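# Hang scaffold bracket on post ring, drive wedge home

## Task

Mount the scaffold bracket on the ring of the post at the hole marked red: seat it all the way onto the ring, keep its tube sticking out radially (perpendicular to the post), and drive its wedge downward through that same hole until it stops. It only counts if everything stays put without the robot holding it at the end.

## Robot and tools

Robot: a single arm with six joints (waist, shoulder, elbow, wrist pitch, wrist yaw, wrist roll) and a two-finger parallel gripper. The fingers extend along the gripper's +x axis and close along its y axis. The reported hand point, end_effector_position, lies midway between the finger pads, roughly 3 to 4 cm short of the fingertips. Joint ranges in rad: waist -3.054 to 3.054, shoulder 0.000 to 3.142, elbow 0.000 to 2.356, wrist pitch and wrist yaw -1.571 to 1.571, wrist roll -3.142 to 3.142.

Frame: the scene frame has its origin on the tabletop straight beneath the arm base, +z up, and +y to the left when facing along +x. The base may sit slightly tilted. Reported hand position can be a little wrong, especially at full reach.

The row: every commanded pose is one list of 8 numbers: x, y, z (metres, absolute position in the scene frame), qw, qx, qy, qz (absolute orientation quaternion, w first, scene frame), opening. Opening runs -1 to 1: +1 is fully open (0.088 m), about -0.80 is where empty fingers touch, lower values add nothing. Closing from fully open takes at least about 0.5 s. Put the desired quaternion in every row; do not copy back the reported one, as it may have drifted.

execute_actions(actions): a list of actions; each action is a list of up to 15 rows, each row played for one control step of 1/30 s. A short action repeats its last row to fill 15 steps. An empty list simply returns the current state and images. An action is rejected if its target is over 0.6 m from the gripper's position at the start of that action along any gripper axis; if the first action fails this, or any action is malformed, nothing runs at all.

move(target, speed, blocking): target is one 8-number row, an absolute pose. The gripper follows a straight path there, turning the short way. speed is the path's top speed in m/s, 0.002 to 0.5 (default 0.25); rotation is capped at twice that in rad/s. Paths last 0.5 to 10 s and stop early after 10 s. The opening is applied at the start. The path does not avoid obstacles; the real gripper lags, may wander and may exceed speed, mainly with the arm stretched out. Faster contact hits harder, and aiming further beyond a contact presses harder. The result adds a "move:" line: the ending (done = resting near target; otherwise e.g. off_target, moving, held, fault), the limits that acted, and the distance from target. limits=paced: the pose was clipped; limits=held: a check blocked some steps, after which the arm may surge well above speed. With blocking=false you get a result after 0.5 s while motion continues; then use wait or stop before sending more rows or moves.

wait(seconds): 0 to 10; lets the sim run with the last command held, returning early if a running move ends. stop(): brakes the current move (needs braking room; fingers keep moving). zoom_image(camera, region): camera is cam_high, cam_low or cam_wrist; region [x0, y0, x1, y1] in pixels from the top-left of that camera's last 504x504 image, at most 504 by 504. show_instructions(): shows the reference images. finished_scene(scene): ends the scene with that number, irreversibly, after the last command has been held; the result reports success.

Controller behaviour: each control step the commanded pose is limited to 70 mm and 16 degrees from the measured pose, then solved by damped inverse kinematics, favouring position over orientation. A distant pose may need several actions; after an action the arm only reaches the last clipped pose. Friction can leave the gripper short or tilted, and tiny moves may not happen, so check the pose after each move and correct tilt.

Results: the state line gives the gripper pose and linear/angular velocities. Joint positions and Joint velocities list the six joints then the finger-pad gap (m). "Hand target" is what the controller is currently driving toward. "pose unreachable" means the clearance check altered or blocked the command (the base mount or post counts as arm). grip_measured is the finger opening on the command scale; to hold something keep commanding clearly below it (further below squeezes harder; about 34 N per pad max; a fast close can squeeze harder, even popping open). Readings may be offset by about 1 mm. Joint torques are whole drive outputs, noisy and offset. Step readings list hand positions at some steps; HELD marks a held-back step. Camera calibration lines give K, distortion and world-to-camera transforms; cameras may be slightly off.

Avoid: torque faults (contact torque at a joint's limit freezes the arm 10 s and drops the rest of the call; limits in N m: waist 17.4, shoulder 21.6, elbow 21.5, wrist pitch 5.67, wrist yaw 5.65, wrist roll 5.3, held weight included). Avoid overheating motors by long loaded holds (MOTOR HOT from 50 °C, fault at 95 °C, possible power loss). Do not drop, slam, or hard-push parts, and never knock anything off the table. Parts may occasionally be tugged or pushed by outside disturbances. Smooth, quick, low-effort motion is preferred.

Each tool is called as name(argument=value, ...), one argument or row to a line, values as JSON.

Reference images:

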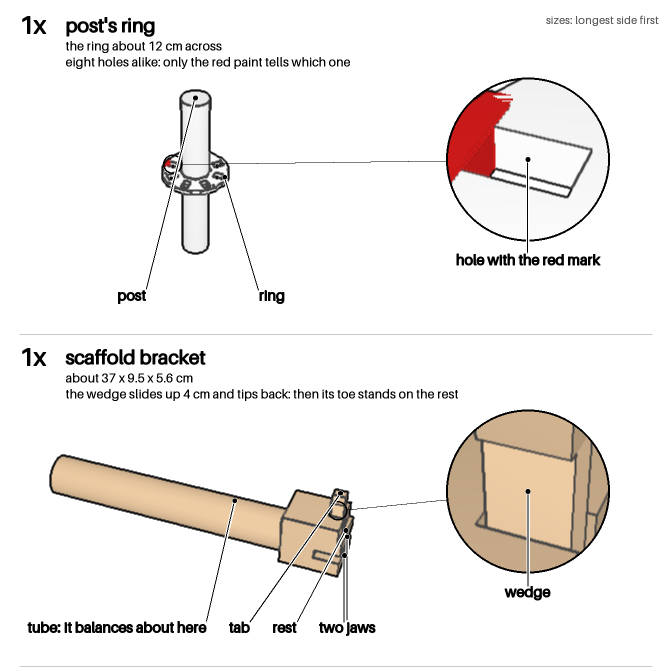

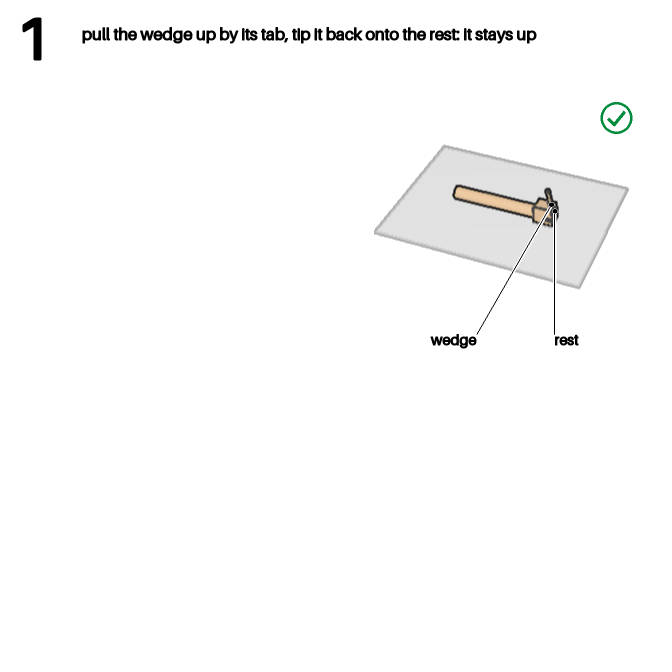

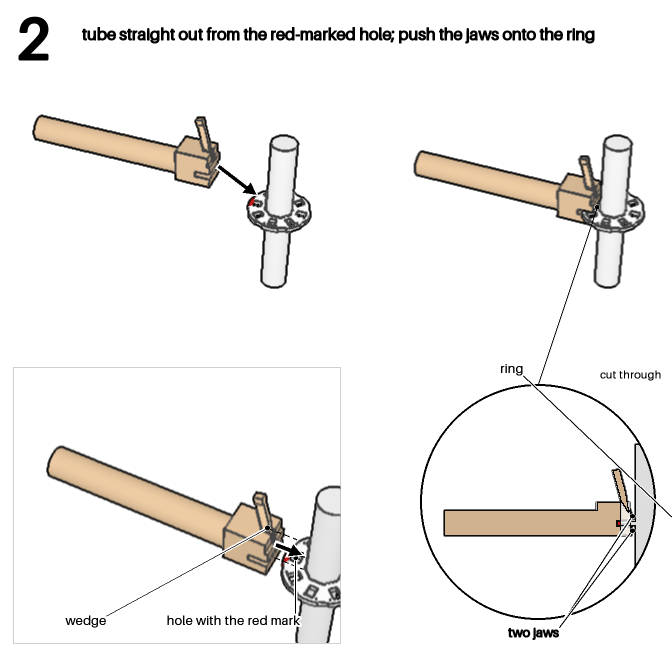

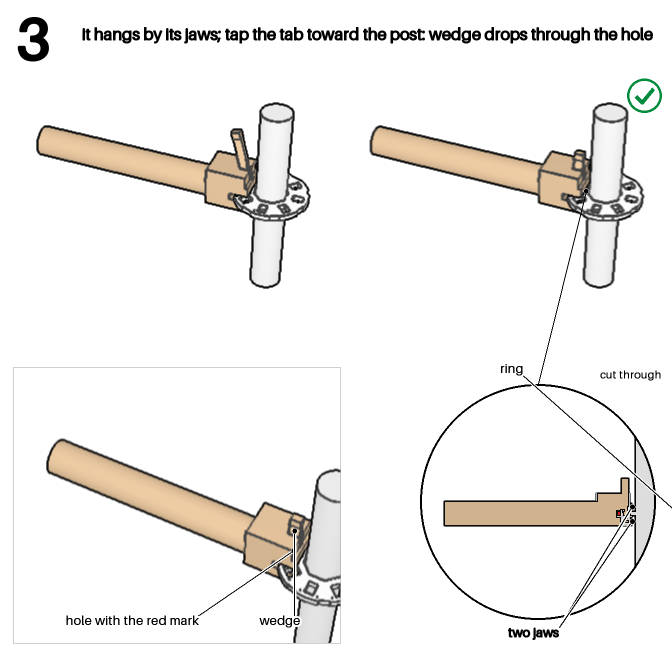

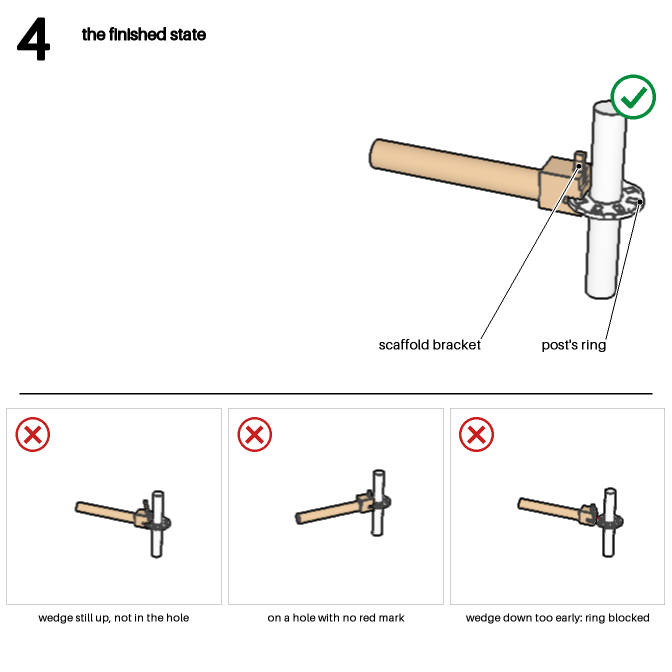

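## Session

I'll start by reading the robot's state and the camera images.

execute_actions(
  actions=[],
)

Scene clock: 0.00 s.
end_effector_position=(+0.0527, -0.2925, +0.1040) grip_measured=+0.849 end_effector_quat_wxyz=(+0.476, -0.451, +0.656, +0.374) end_effector_velocity=(+0.001, +0.006, -0.002) end_effector_angular_velocity=(+0.028, -0.013, +0.009)
Joint positions: [-1.243  1.656  0.865 -0.599  0.211 -2.566  0.081]
Joint velocities: [-0.002 -0.002 -0.002 -0.022 -0.022 -0.007 -0.   ]
Joint torques (N m, as the arm reports them, + toward a larger angle): no reading
Motor temperatures (°C, as the motors report them): [22 21 23 22 20 23]
Heat: hottest elbow 23 °C (+0.0 °C/min).
Hand target: +0.053, -0.293, +0.104; +0.476, -0.451, +0.656, +0.374

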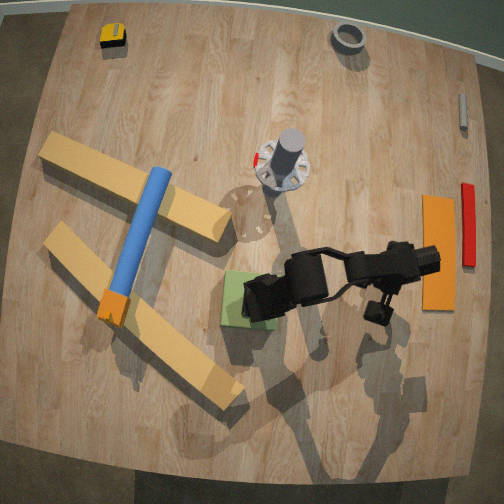

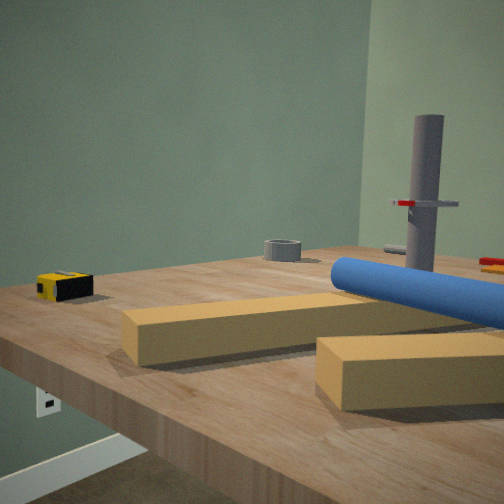

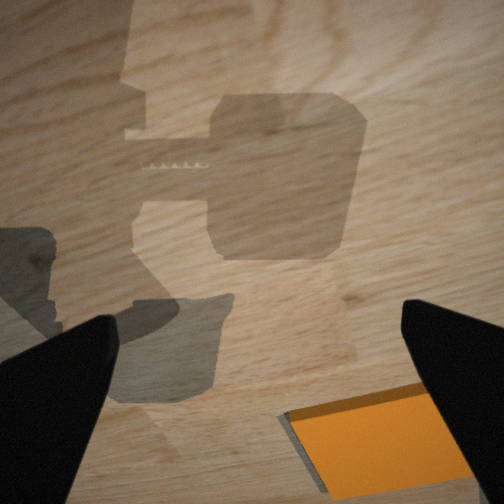

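zoom_image(
  camera="cam_high",
  region=[60, 260, 170, 370],
)

zoom_image(
  camera="cam_high",
  region=[235, 115, 335, 215],
)

zoom_image(
  camera="cam_low",
  region=[360, 100, 504, 300],
)

zoom_image(
  camera="cam_high",
  region=[30, 120, 260, 420],
)

Region (60, 260, 170, 370) of cam_high's 504x504 image, scaled by 4.582, with more detail than that image has.

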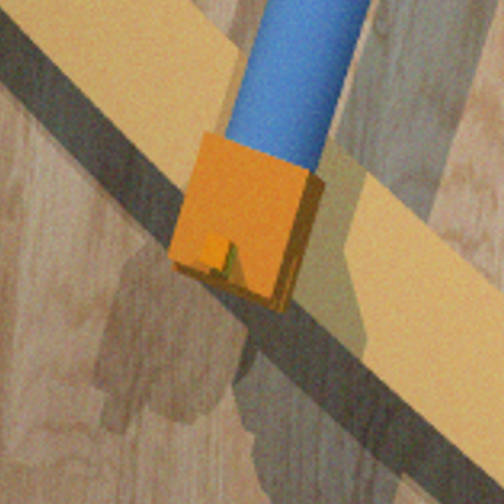

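Region (235, 115, 335, 215) of cam_high's 504x504 image, scaled by 5.040, with more detail than that image has.

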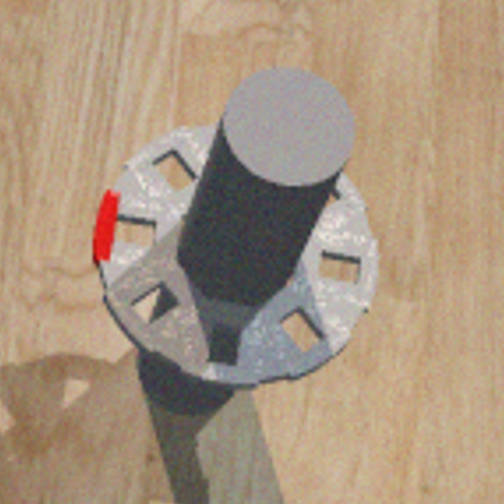

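Region (360, 100, 504, 300) of cam_low's 504x504 image, scaled by 2.520, with more detail than that image has; it fills the left 363 columns of this view, and the rest is white.

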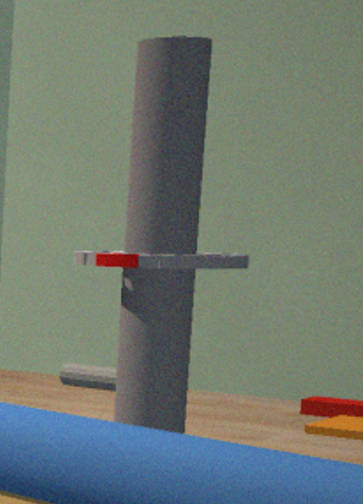

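Region (30, 120, 260, 420) of cam_high's 504x504 image, scaled by 1.680, with more detail than that image has; it fills the left 386 columns of this view, and the rest is white.

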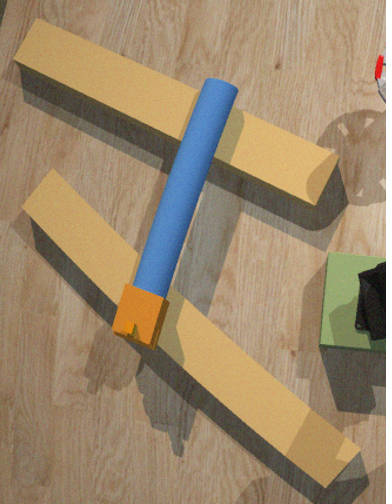

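move(
  target=[0.0492, -0.1835, 0.32, 0.7357, -0.1159, 0.6437, -0.1761, -0.4],
  speed=0.3,
)

Scene clock: 122.83 s.
end_effector_position=(+0.0497, -0.1830, +0.3148) grip_measured=-0.400 end_effector_quat_wxyz=(+0.736, -0.111, +0.646, -0.169) end_effector_velocity=(-0.001, +0.001, +0.001) end_effector_angular_velocity=(+0.001, +0.004, -0.007)
Joint positions: [-1.243  1.004  1.21  -1.369  0.013 -1.206  0.019]
Joint velocities: [ 0.002 -0.002  0.002 -0.007  0.007  0.007 -0.   ]
Joint torques (N m, as the arm reports them, + toward a larger angle): [ 0.34 -2.18  8.03  0.96  0.09  0.19]
Motor temperatures (°C, as the motors report them): [22 25 28 23 20 23]
Heat: hottest elbow 28 °C (+2.0 °C/min).
Hand target: +0.050, -0.183, +0.320; +0.736, -0.116, +0.643, -0.176
Off the commanded pose: 0.005 m, 1 deg.
move: done
camera_calibration (this result's frames):
cam_wrist: T_world_to_cam=[[-0.145715, -0.8978, 0.4156, -0.288772], [-0.965659, 0.220408, 0.137564, 0.0770604], [-0.215106, -0.381282, -0.899085, 0.302335], [0, 0, 0, 1]] pos_world=[0.0973698, -0.160969, 0.381237]

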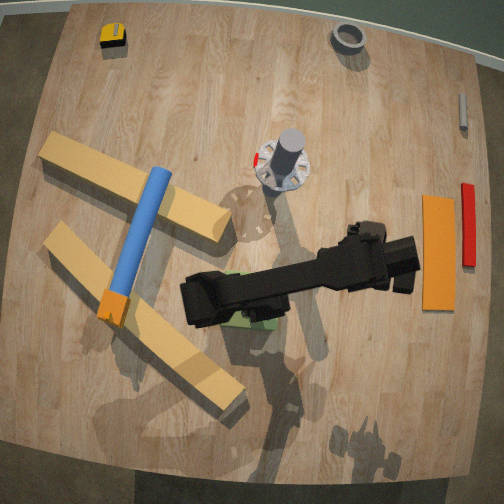

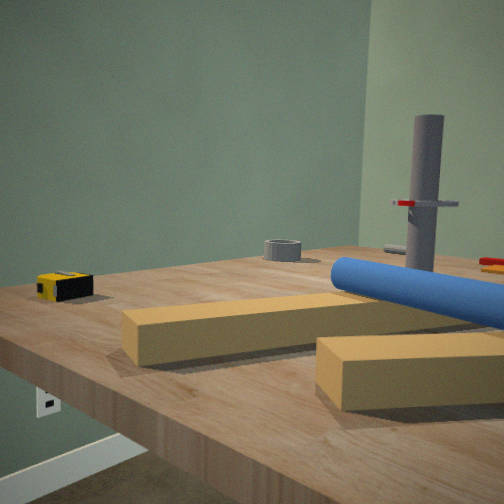

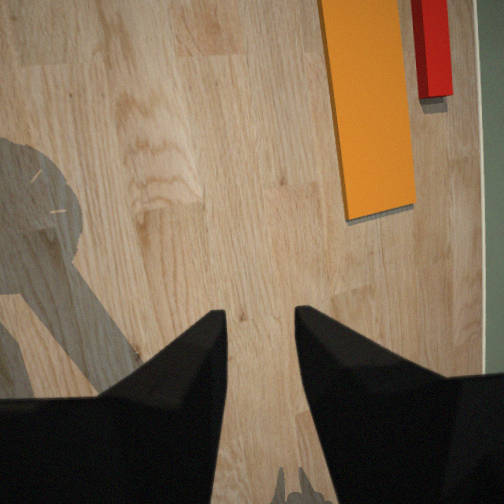

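move(
  target=[0.1642, -0.044, 0.335, 0.7252, -0.4222, 0.4995, 0.2154, -0.4],
  speed=0.3,
)

Scene clock: 130.87 s.
end_effector_position=(+0.1626, -0.0438, +0.3311) grip_measured=-0.400 end_effector_quat_wxyz=(+0.724, -0.418, +0.503, +0.220) end_effector_velocity=(-0.004, +0.004, -0.000) end_effector_angular_velocity=(+0.013, +0.009, +0.004)
Joint positions: [-0.246  0.963  1.268 -1.467 -0.019 -1.243  0.019]
Joint velocities: [ 0.007 -0.007  0.002 -0.022 -0.007  0.007 -0.   ]
Joint torques (N m, as the arm reports them, + toward a larger angle): [ 0.45 -0.82  7.66  1.22  0.14  0.15]
Motor temperatures (°C, as the motors report them): [22 24 29 23 20 23]
Heat: hottest elbow 29 °C (+3.0 °C/min).
Hand target: +0.165, -0.044, +0.335; +0.725, -0.422, +0.500, +0.216
Off the commanded pose: 0.004 m, 1 deg.
move: done
camera_calibration (this result's frames):
cam_wrist: T_world_to_cam=[[0.700588, -0.578091, 0.418315, -0.278606], [-0.677205, -0.723403, 0.134465, 0.065935], [0.224878, -0.37749, -0.898294, 0.322734], [0, 0, 0, 1]] pos_world=[0.167264, 0.00846665, 0.397589]

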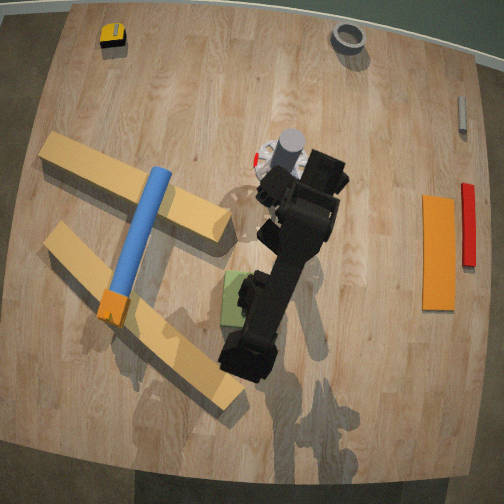

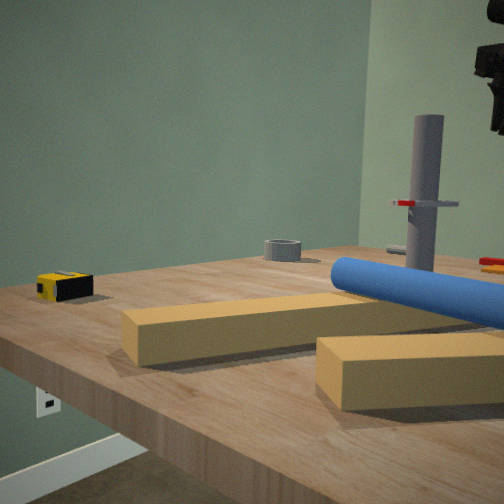

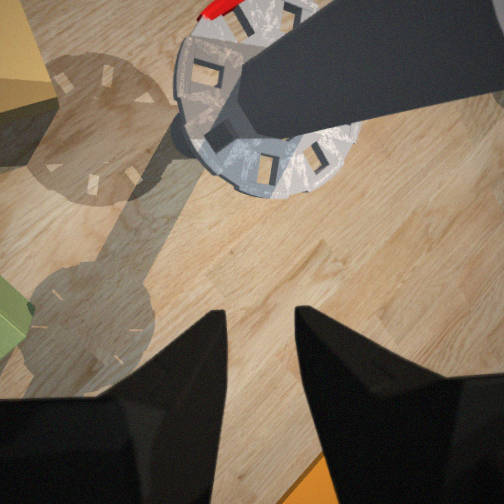

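zoom_image(
  camera="cam_wrist",
  region=[160, 0, 380, 210],
)

Region (160, 0, 380, 210) of cam_wrist's 504x504 image, scaled by 2.291, with more detail than that image has; it fills the top 481 rows of this view, and the rest is white.

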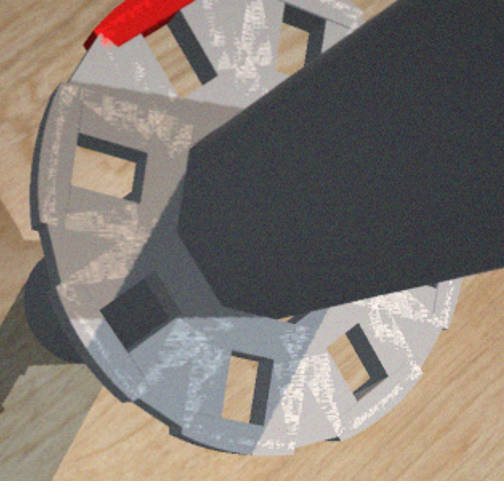

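move(
  target=[0.1344, 0.1344, 0.325, 0.5203, -0.6154, 0.2215, 0.5491, -0.4],
  speed=0.3,
)

Scene clock: 241.97 s.
end_effector_position=(+0.1349, +0.1324, +0.3240) grip_measured=-0.400 end_effector_quat_wxyz=(-0.522, +0.615, -0.226, -0.547) end_effector_velocity=(-0.000, +0.002, -0.002) end_effector_angular_velocity=(+0.001, +0.004, +0.012)
Joint positions: [ 0.777  0.995  1.247 -1.393 -0.029 -1.253  0.019]
Joint velocities: [ 0.002  0.002 -0.007  0.007 -0.007 -0.007  0.   ]
Joint torques (N m, as the arm reports them, + toward a larger angle): [ 0.24 -1.11  6.75  1.25 -0.29 -0.16]
Motor temperatures (°C, as the motors report them): [22 22 33 26 20 23]
Heat: hottest elbow 33 °C (+2.0 °C/min).
Hand target: +0.135, +0.135, +0.325; -0.520, +0.615, -0.222, -0.550
Off the commanded pose: 0.002 m, 1 deg.
move: done
camera_calibration (this result's frames):
cam_wrist: T_world_to_cam=[[0.849922, 0.307681, 0.427743, -0.294817], [0.276618, -0.951482, 0.134775, 0.0770637], [0.448458, 0.00377333, -0.893796, 0.307073], [0, 0, 0, 1]] pos_world=[0.0915455, 0.162876, 0.39018]

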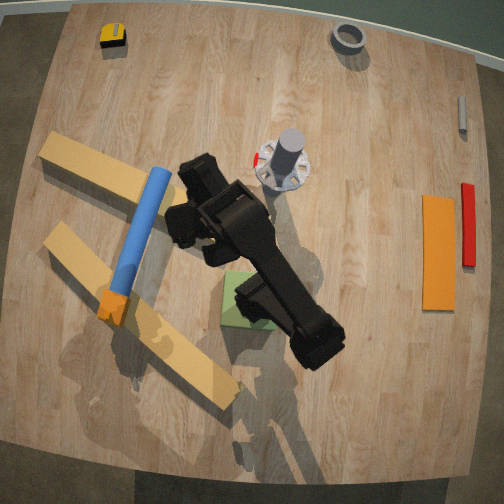

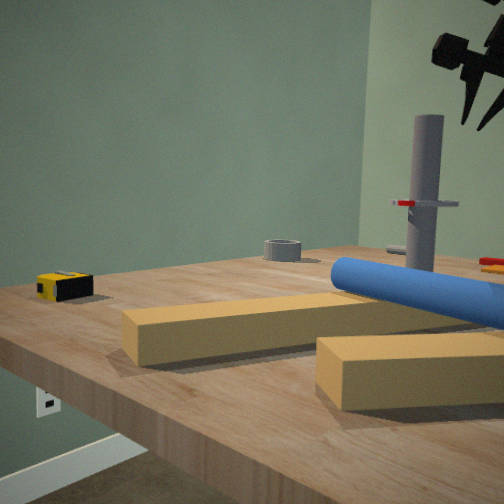

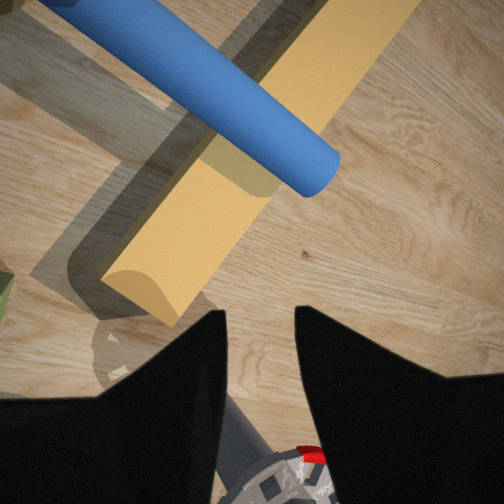

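zoom_image(
  camera="cam_low",
  region=[404, 20, 504, 140],
)

zoom_image(
  camera="cam_wrist",
  region=[200, 380, 350, 504],
)

Region (404, 20, 504, 140) of cam_low's 504x504 image, scaled by 4.200, with more detail than that image has.

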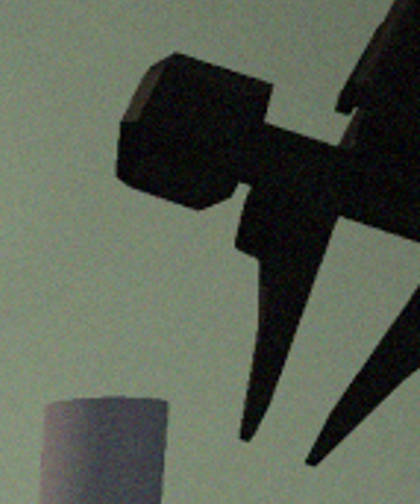

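Region (200, 380, 350, 504) of cam_wrist's 504x504 image, scaled by 3.360, with more detail than that image has; it fills the top 417 rows of this view, and the rest is white.

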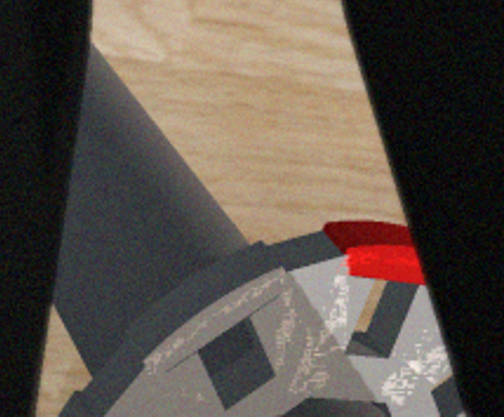

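move(
  target=[-0.07, 0.31, 0.245, 0.0764, -0.703, 0.0764, 0.703, 0.5],
  speed=0.3,
)

Scene clock: 300.00 s.
end_effector_position=(-0.0670, +0.3081, +0.2443) grip_measured=+0.500 end_effector_quat_wxyz=(-0.079, +0.705, -0.080, -0.700) end_effector_velocity=(+0.000, -0.004, -0.002) end_effector_angular_velocity=(-0.028, +0.002, +0.005)
Joint positions: [ 1.821  1.726  1.58  -1.418 -0.003 -1.138  0.063]
Joint velocities: [-0.002  0.007  0.002 -0.022 -0.007 -0.007 -0.   ]
Joint torques (N m, as the arm reports them, + toward a larger angle): [ 0.23 -5.68  7.84  0.33 -0.29 -0.19]
Motor temperatures (°C, as the motors report them): [22 22 32 27 21 23]
Heat: hottest elbow 32 °C (-1.0 °C/min).
Hand target: -0.069, +0.311, +0.245; -0.076, +0.704, -0.077, -0.702
Off the commanded pose: 0.004 m, 1 deg.
move: done
camera_calibration (this result's frames):
cam_wrist: T_world_to_cam=[[0.257985, 0.965207, 0.0426402, -0.291318], [0.910146, -0.257602, 0.324461, 0.0931921], [0.324156, -0.0448973, -0.944938, 0.344798], [0, 0, 0, 1]] pos_world=[-0.121431, 0.320669, 0.307997]

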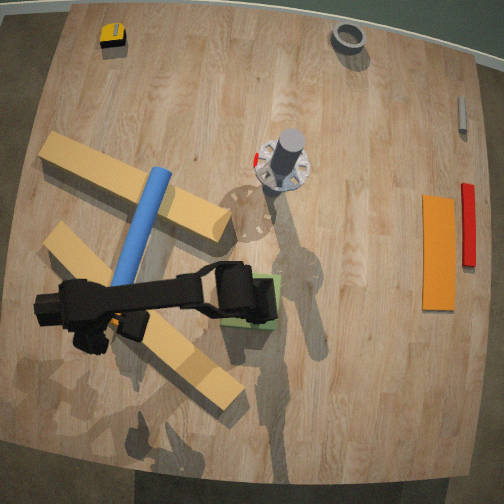

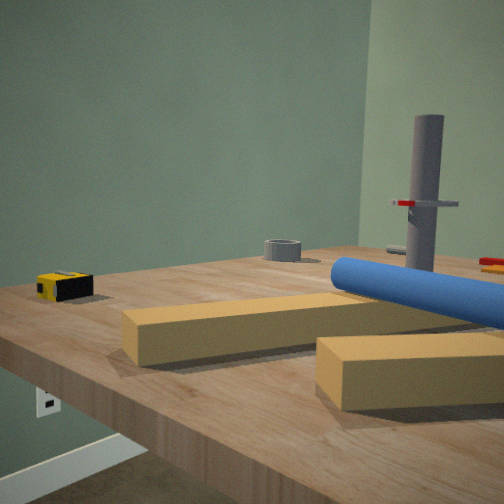

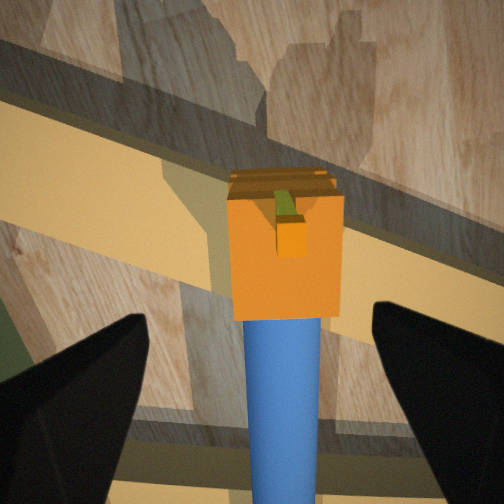

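zoom_image(
  camera="cam_wrist",
  region=[205, 150, 375, 340],
)

Region (205, 150, 375, 340) of cam_wrist's 504x504 image, scaled by 2.653, with more detail than that image has; it fills the left 451 columns of this view, and the rest is white.

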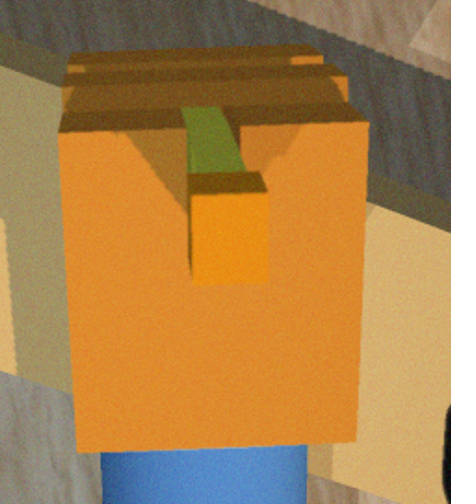

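move(
  target=[-0.068, 0.3245, 0.205, 0.0831, -0.7022, 0.0831, 0.7022, 0.0],
  speed=0.15,
)

Scene clock: 405.37 s.
end_effector_position=(-0.0686, +0.3256, +0.2097) grip_measured=+0.000 end_effector_quat_wxyz=(-0.086, +0.702, -0.076, -0.702) end_effector_velocity=(+0.000, -0.002, +0.000) end_effector_angular_velocity=(-0.009, +0.006, +0.005)
Joint positions: [ 1.815  1.776  1.503 -1.273 -0.005 -1.139  0.039]
Joint velocities: [-0.002 -0.002 -0.002 -0.007 -0.007 -0.007 -0.   ]
Joint torques (N m, as the arm reports them, + toward a larger angle): [-0.29 -6.29  5.14  0.6  -0.29  0.07]
Motor temperatures (°C, as the motors report them): [22 26 35 24 21 23]
Heat: hottest elbow 35 °C (+1.0 °C/min).
Hand target: -0.068, +0.324, +0.205; -0.083, +0.702, -0.083, -0.702
Off the commanded pose: 0.005 m, 1 deg.
move: done
camera_calibration (this result's frames):
cam_wrist: T_world_to_cam=[[0.263587, 0.962911, 0.0576649, -0.308412], [0.910289, -0.268074, 0.315452, 0.115651], [0.319211, -0.0306574, -0.947188, 0.308885], [0, 0, 0, 1]] pos_world=[-0.122582, 0.337446, 0.273874]

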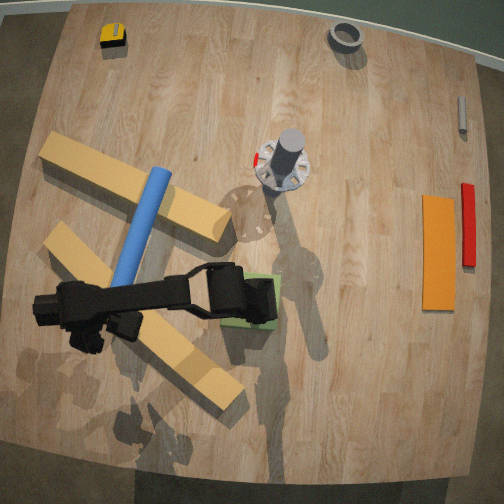

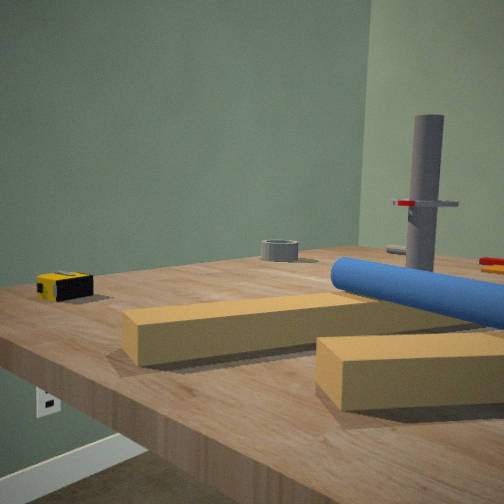

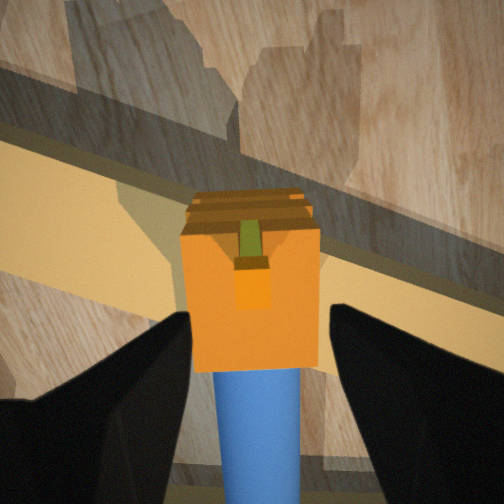

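zoom_image(
  camera="cam_wrist",
  region=[165, 175, 355, 385],
)

Region (165, 175, 355, 385) of cam_wrist's 504x504 image, scaled by 2.400, with more detail than that image has; it fills the left 456 columns of this view, and the rest is white.

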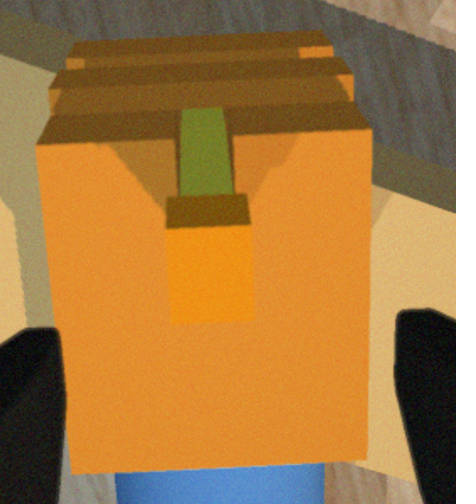

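move(
  target=[-0.0685, 0.3238, 0.163, 0.0831, -0.7022, 0.0831, 0.7022, -0.15],
  speed=0.1,
)

Scene clock: 499.37 s.
end_effector_position=(-0.0683, +0.3260, +0.1677) grip_measured=-0.150 end_effector_quat_wxyz=(-0.087, +0.702, -0.076, -0.702) end_effector_velocity=(+0.001, -0.005, -0.001) end_effector_angular_velocity=(-0.028, +0.002, +0.005)
Joint positions: [ 1.815  1.797  1.361 -1.109 -0.005 -1.138  0.032]
Joint velocities: [-0.002  0.002 -0.002 -0.022 -0.007 -0.007 -0.   ]
Joint torques (N m, as the arm reports them, + toward a larger angle): [ 0.02 -6.36  4.89  0.63 -0.26  0.21]
Motor temperatures (°C, as the motors report them): [22 28 31 24 21 23]
Heat: hottest elbow 31 °C (-1.0 °C/min).
Hand target: -0.069, +0.324, +0.163; -0.083, +0.702, -0.083, -0.702
Off the commanded pose: 0.005 m, 1 deg.
move: done
camera_calibration (this result's frames):
cam_wrist: T_world_to_cam=[[0.264324, 0.962668, 0.0583424, -0.306441], [0.910138, -0.268997, 0.315102, 0.129042], [0.319033, -0.0301895, -0.947263, 0.268921], [0, 0, 0, 1]] pos_world=[-0.122241, 0.337831, 0.231956]

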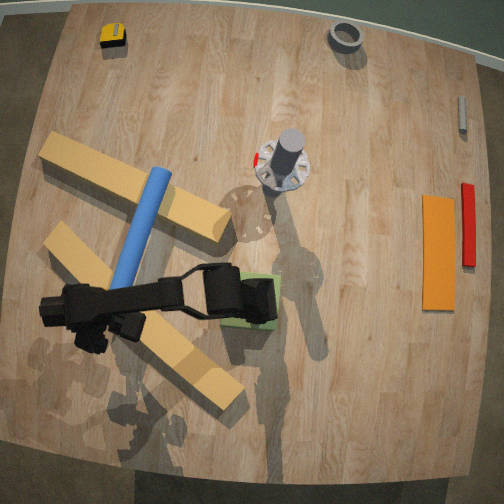

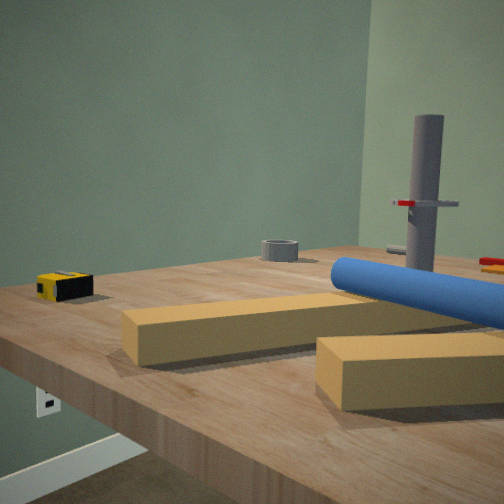

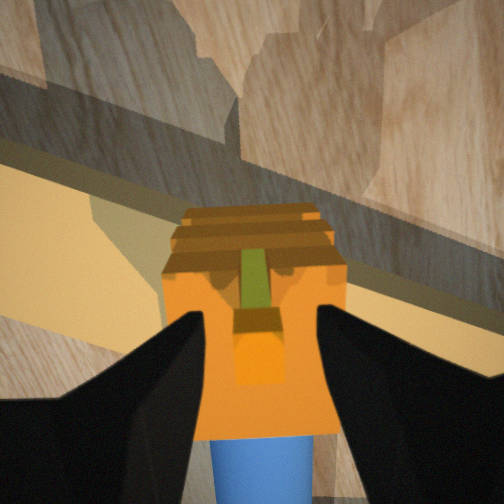

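move(
  target=[-0.0665, 0.3233, 0.156, 0.0831, -0.7022, 0.0831, 0.7022, -0.15],
  speed=0.05,
)

Scene clock: 522.47 s.
end_effector_position=(-0.0673, +0.3255, +0.1614) grip_measured=-0.150 end_effector_quat_wxyz=(-0.088, +0.702, -0.076, -0.703) end_effector_velocity=(-0.001, +0.001, +0.002) end_effector_angular_velocity=(+0.011, +0.009, +0.005)
Joint positions: [ 1.812  1.798  1.336 -1.082 -0.005 -1.138  0.032]
Joint velocities: [-0.002 -0.007 -0.002  0.007 -0.007 -0.007 -0.   ]
Joint torques (N m, as the arm reports them, + toward a larger angle): [-0.3  -6.07  4.95  0.64 -0.26 -0.03]
Motor temperatures (°C, as the motors report them): [22 28 31 24 21 23]
Heat: hottest elbow 31 °C (-1.0 °C/min).
Hand target: -0.066, +0.323, +0.156; -0.083, +0.702, -0.083, -0.702
Off the commanded pose: 0.006 m, 1 deg.
move: done
camera_calibration (this result's frames):
cam_wrist: T_world_to_cam=[[0.26653, 0.961953, 0.0600705, -0.305718], [0.909637, -0.27166, 0.314262, 0.131016], [0.318624, -0.0291181, -0.947434, 0.262242], [0, 0, 0, 1]] pos_world=[-0.12125, 0.337314, 0.225648]

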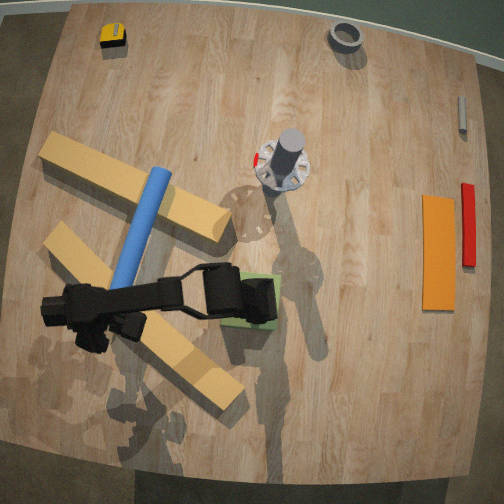

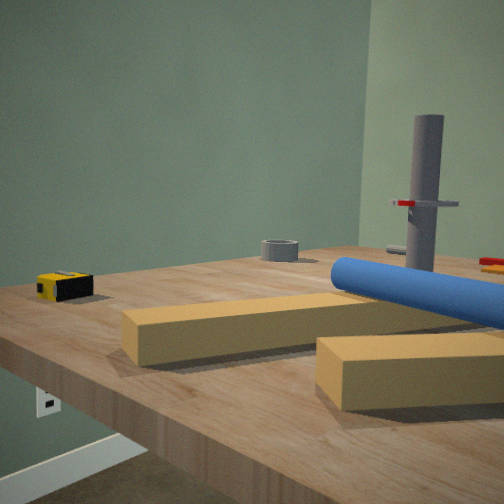

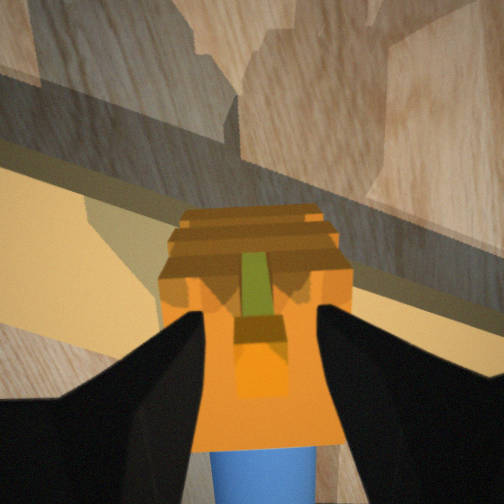

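execute_actions(
  actions=[
    [[-0.0665,0.3233,0.156,0.0831,-0.7022,0.0831,0.7022,-0.2],[-0.0665,0.3233,0.156,0.0831,-0.7022,0.0831,0.7022,-0.25],[-0.0665,0.3233,0.156,0.0831,-0.7022,0.0831,0.7022,-0.3],[-0.0665,0.3233,0.156,0.0831,-0.7022,0.0831,0.7022,-0.35],[-0.0665,0.3233,0.156,0.0831,-0.7022,0.0831,0.7022,-0.4],[-0.0665,0.3233,0.156,0.0831,-0.7022,0.0831,0.7022,-0.44],[-0.0665,0.3233,0.156,0.0831,-0.7022,0.0831,0.7022,-0.47],[-0.0665,0.3233,0.156,0.0831,-0.7022,0.0831,0.7022,-0.5],[-0.0665,0.3233,0.156,0.0831,-0.7022,0.0831,0.7022,-0.52],[-0.0665,0.3233,0.156,0.0831,-0.7022,0.0831,0.7022,-0.54],[-0.0665,0.3233,0.156,0.0831,-0.7022,0.0831,0.7022,-0.56],[-0.0665,0.3233,0.156,0.0831,-0.7022,0.0831,0.7022,-0.58],[-0.0665,0.3233,0.156,0.0831,-0.7022,0.0831,0.7022,-0.6],[-0.0665,0.3233,0.156,0.0831,-0.7022,0.0831,0.7022,-0.62],[-0.0665,0.3233,0.156,0.0831,-0.7022,0.0831,0.7022,-0.64]],
    [[-0.0665,0.3233,0.156,0.0831,-0.7022,0.0831,0.7022,-0.66],[-0.0665,0.3233,0.156,0.0831,-0.7022,0.0831,0.7022,-0.68]],
  ],
)

Scene clock: 539.97 s.
end_effector_position=(-0.0675, +0.3252, +0.1610) grip_measured=-0.542 end_effector_quat_wxyz=(-0.087, +0.702, -0.076, -0.703) end_effector_velocity=(+0.001, -0.005, +0.000) end_effector_angular_velocity=(-0.023, +0.003, +0.005)
Joint positions: [ 1.812  1.799  1.335 -1.081 -0.006 -1.14   0.012]
Joint velocities: [-0.002 -0.002 -0.002 -0.022 -0.007 -0.007 -0.   ]
Joint torques (N m, as the arm reports them, + toward a larger angle): [-0.24 -6.14  4.91  0.63 -0.22  0.09]
Motor temperatures (°C, as the motors report them): [22 28 30 24 21 23]
Heat: hottest elbow 30 °C (-1.0 °C/min).
Hand target: -0.067, +0.323, +0.156; -0.083, +0.702, -0.083, -0.702
Off the commanded pose: 0.005 m, 1 deg.
Step readings (end_effector_position; steps 1 to 15: 1st action; 16 to 30: 2nd action):
0: (-0.0673, +0.3256, +0.1612)
1: (-0.0673, +0.3256, +0.1612)
2: (-0.0673, +0.3256, +0.1612)
4: (-0.0673, +0.3256, +0.1612)
8: (-0.0673, +0.3255, +0.1611)
15: (-0.0675, +0.3252, +0.1610)
16: (-0.0675, +0.3252, +0.1610)
17: (-0.0675, +0.3252, +0.1610)
19: (-0.0675, +0.3252, +0.1610)
23: (-0.0675, +0.3252, +0.1610)
30: end_effector_position above
camera_calibration (this result's frames):
cam_wrist: T_world_to_cam=[[0.264388, 0.962648, 0.058372, -0.305475], [0.910646, -0.269118, 0.313526, 0.130584], [0.317525, -0.0297365, -0.947784, 0.262091], [0, 0, 0, 1]] pos_world=[-0.121372, 0.337001, 0.225295]

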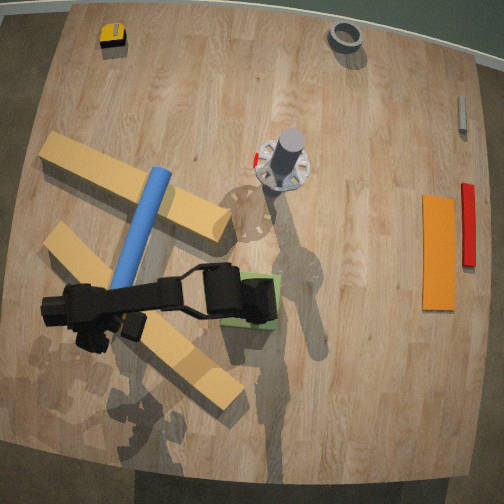

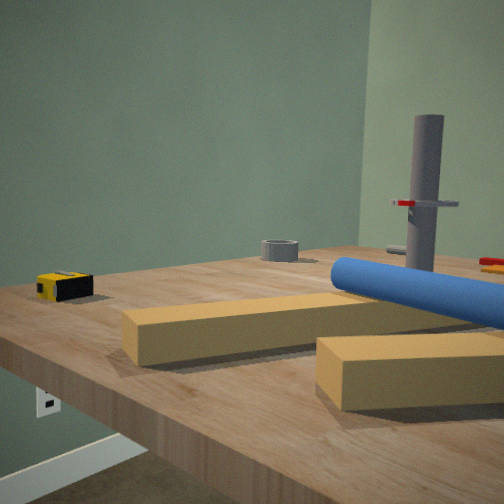

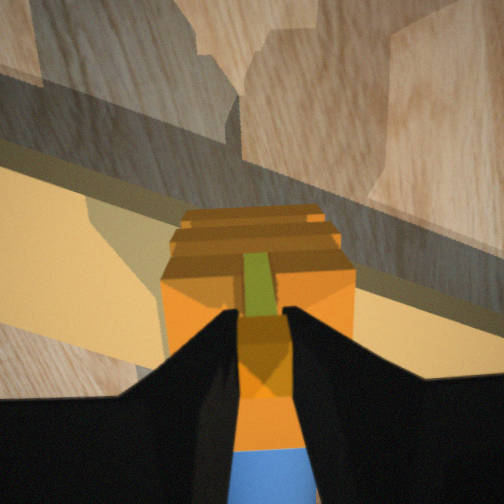

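move(
  target=[-0.0675, 0.3252, 0.2, 0.0831, -0.7022, 0.0831, 0.7022, -0.68],
  speed=0.05,
)

Scene clock: 550.67 s.
end_effector_position=(-0.0674, +0.3253, +0.1938) grip_measured=-0.542 end_effector_quat_wxyz=(-0.078, +0.705, -0.084, -0.700) end_effector_velocity=(+0.002, -0.003, +0.003) end_effector_angular_velocity=(-0.011, -0.010, +0.005)
Joint positions: [ 1.812  1.799  1.468 -1.239 -0.005 -1.142  0.012]
Joint velocities: [-0.002 -0.002  0.007 -0.022  0.007 -0.007 -0.   ]
Joint torques (N m, as the arm reports them, + toward a larger angle): [-0.17 -8.56  7.29 -0.27 -0.3   0.15]
Motor temperatures (°C, as the motors report them): [22 28 30 24 21 23]
Heat: hottest elbow 30 °C (-1.0 °C/min).
Hand target: -0.067, +0.325, +0.200; -0.083, +0.702, -0.083, -0.702
Off the commanded pose: 0.006 m, 1 deg.
move: done
camera_calibration (this result's frames):
cam_wrist: T_world_to_cam=[[0.263193, 0.964055, 0.0364282, -0.303815], [0.908666, -0.260404, 0.326368, 0.114782], [0.324123, -0.0527967, -0.944541, 0.30053], [0, 0, 0, 1]] pos_world=[-0.121745, 0.338651, 0.257469]

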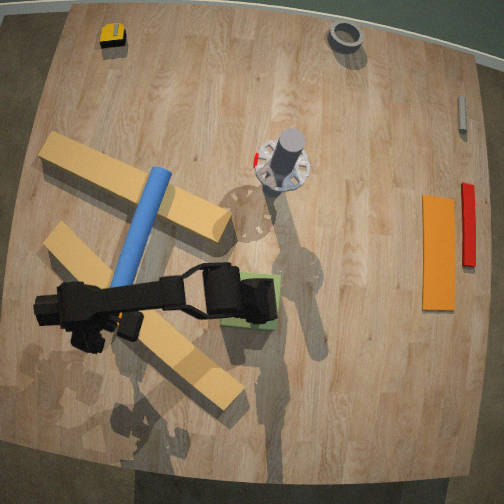

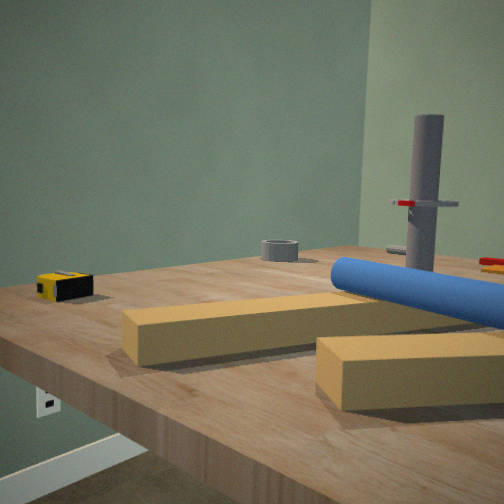

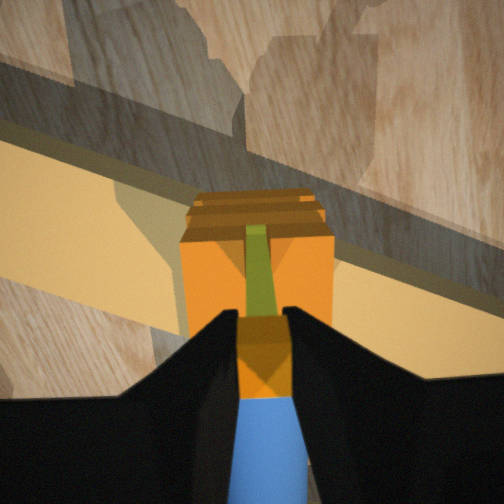

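move(
  target=[-0.0675, 0.3252, 0.208, 0.0831, -0.7022, 0.0831, 0.7022, -0.68],
  speed=0.03,
)

zoom_image(
  camera="cam_wrist",
  region=[170, 170, 350, 350],
)

Scene clock: 560.87 s.
end_effector_position=(-0.0673, +0.3241, +0.2006) grip_measured=-0.542 end_effector_quat_wxyz=(-0.075, +0.706, -0.087, -0.699) end_effector_velocity=(-0.000, -0.001, +0.003) end_effector_angular_velocity=(+0.001, +0.008, +0.019)
Joint positions: [ 1.812  1.799  1.494 -1.274 -0.005 -1.142  0.012]
Joint velocities: [-0.002 -0.007  0.002 -0.007 -0.007 -0.022 -0.   ]
Joint torques (N m, as the arm reports them, + toward a larger angle): [-0.22 -8.79  7.58 -0.07 -0.26  0.12]
Motor temperatures (°C, as the motors report them): [22 29 31 24 21 23]
Heat: hottest elbow 31 °C (+0.0 °C/min).
Hand target: -0.067, +0.325, +0.208; -0.083, +0.702, -0.083, -0.702
Off the commanded pose: 0.008 m, 1 deg.
move: done
camera_calibration (this result's frames):
cam_wrist: T_world_to_cam=[[0.262864, 0.964394, 0.0290979, -0.301552], [0.908349, -0.25753, 0.329516, 0.11055], [0.325277, -0.0601868, -0.943702, 0.30911], [0, 0, 0, 1]] pos_world=[-0.121697, 0.337889, 0.264054]

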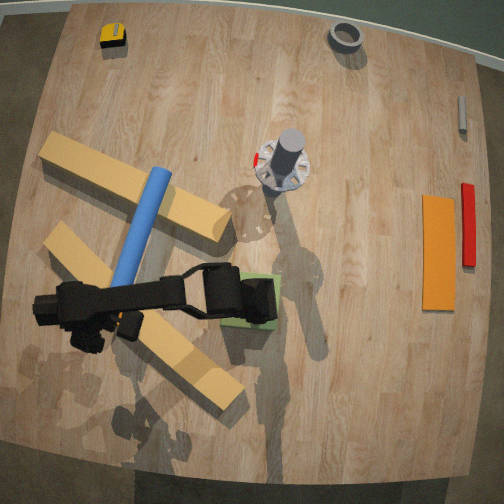

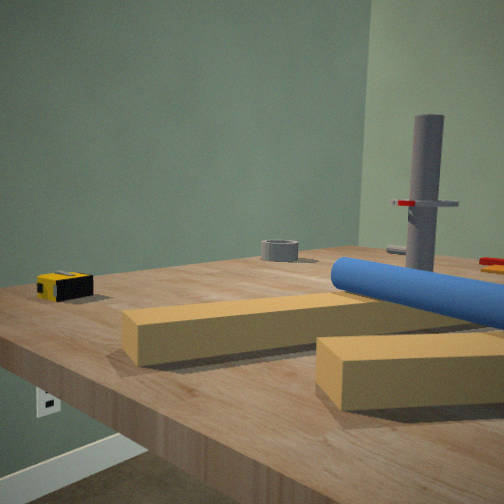

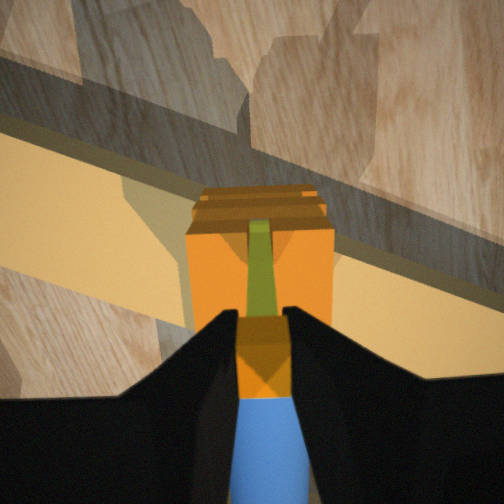

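Region (170, 170, 350, 350) of cam_wrist's 504x504 image, scaled by 2.800, with more detail than that image has.

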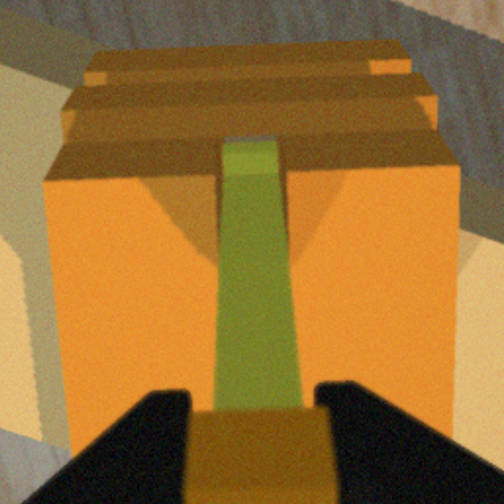

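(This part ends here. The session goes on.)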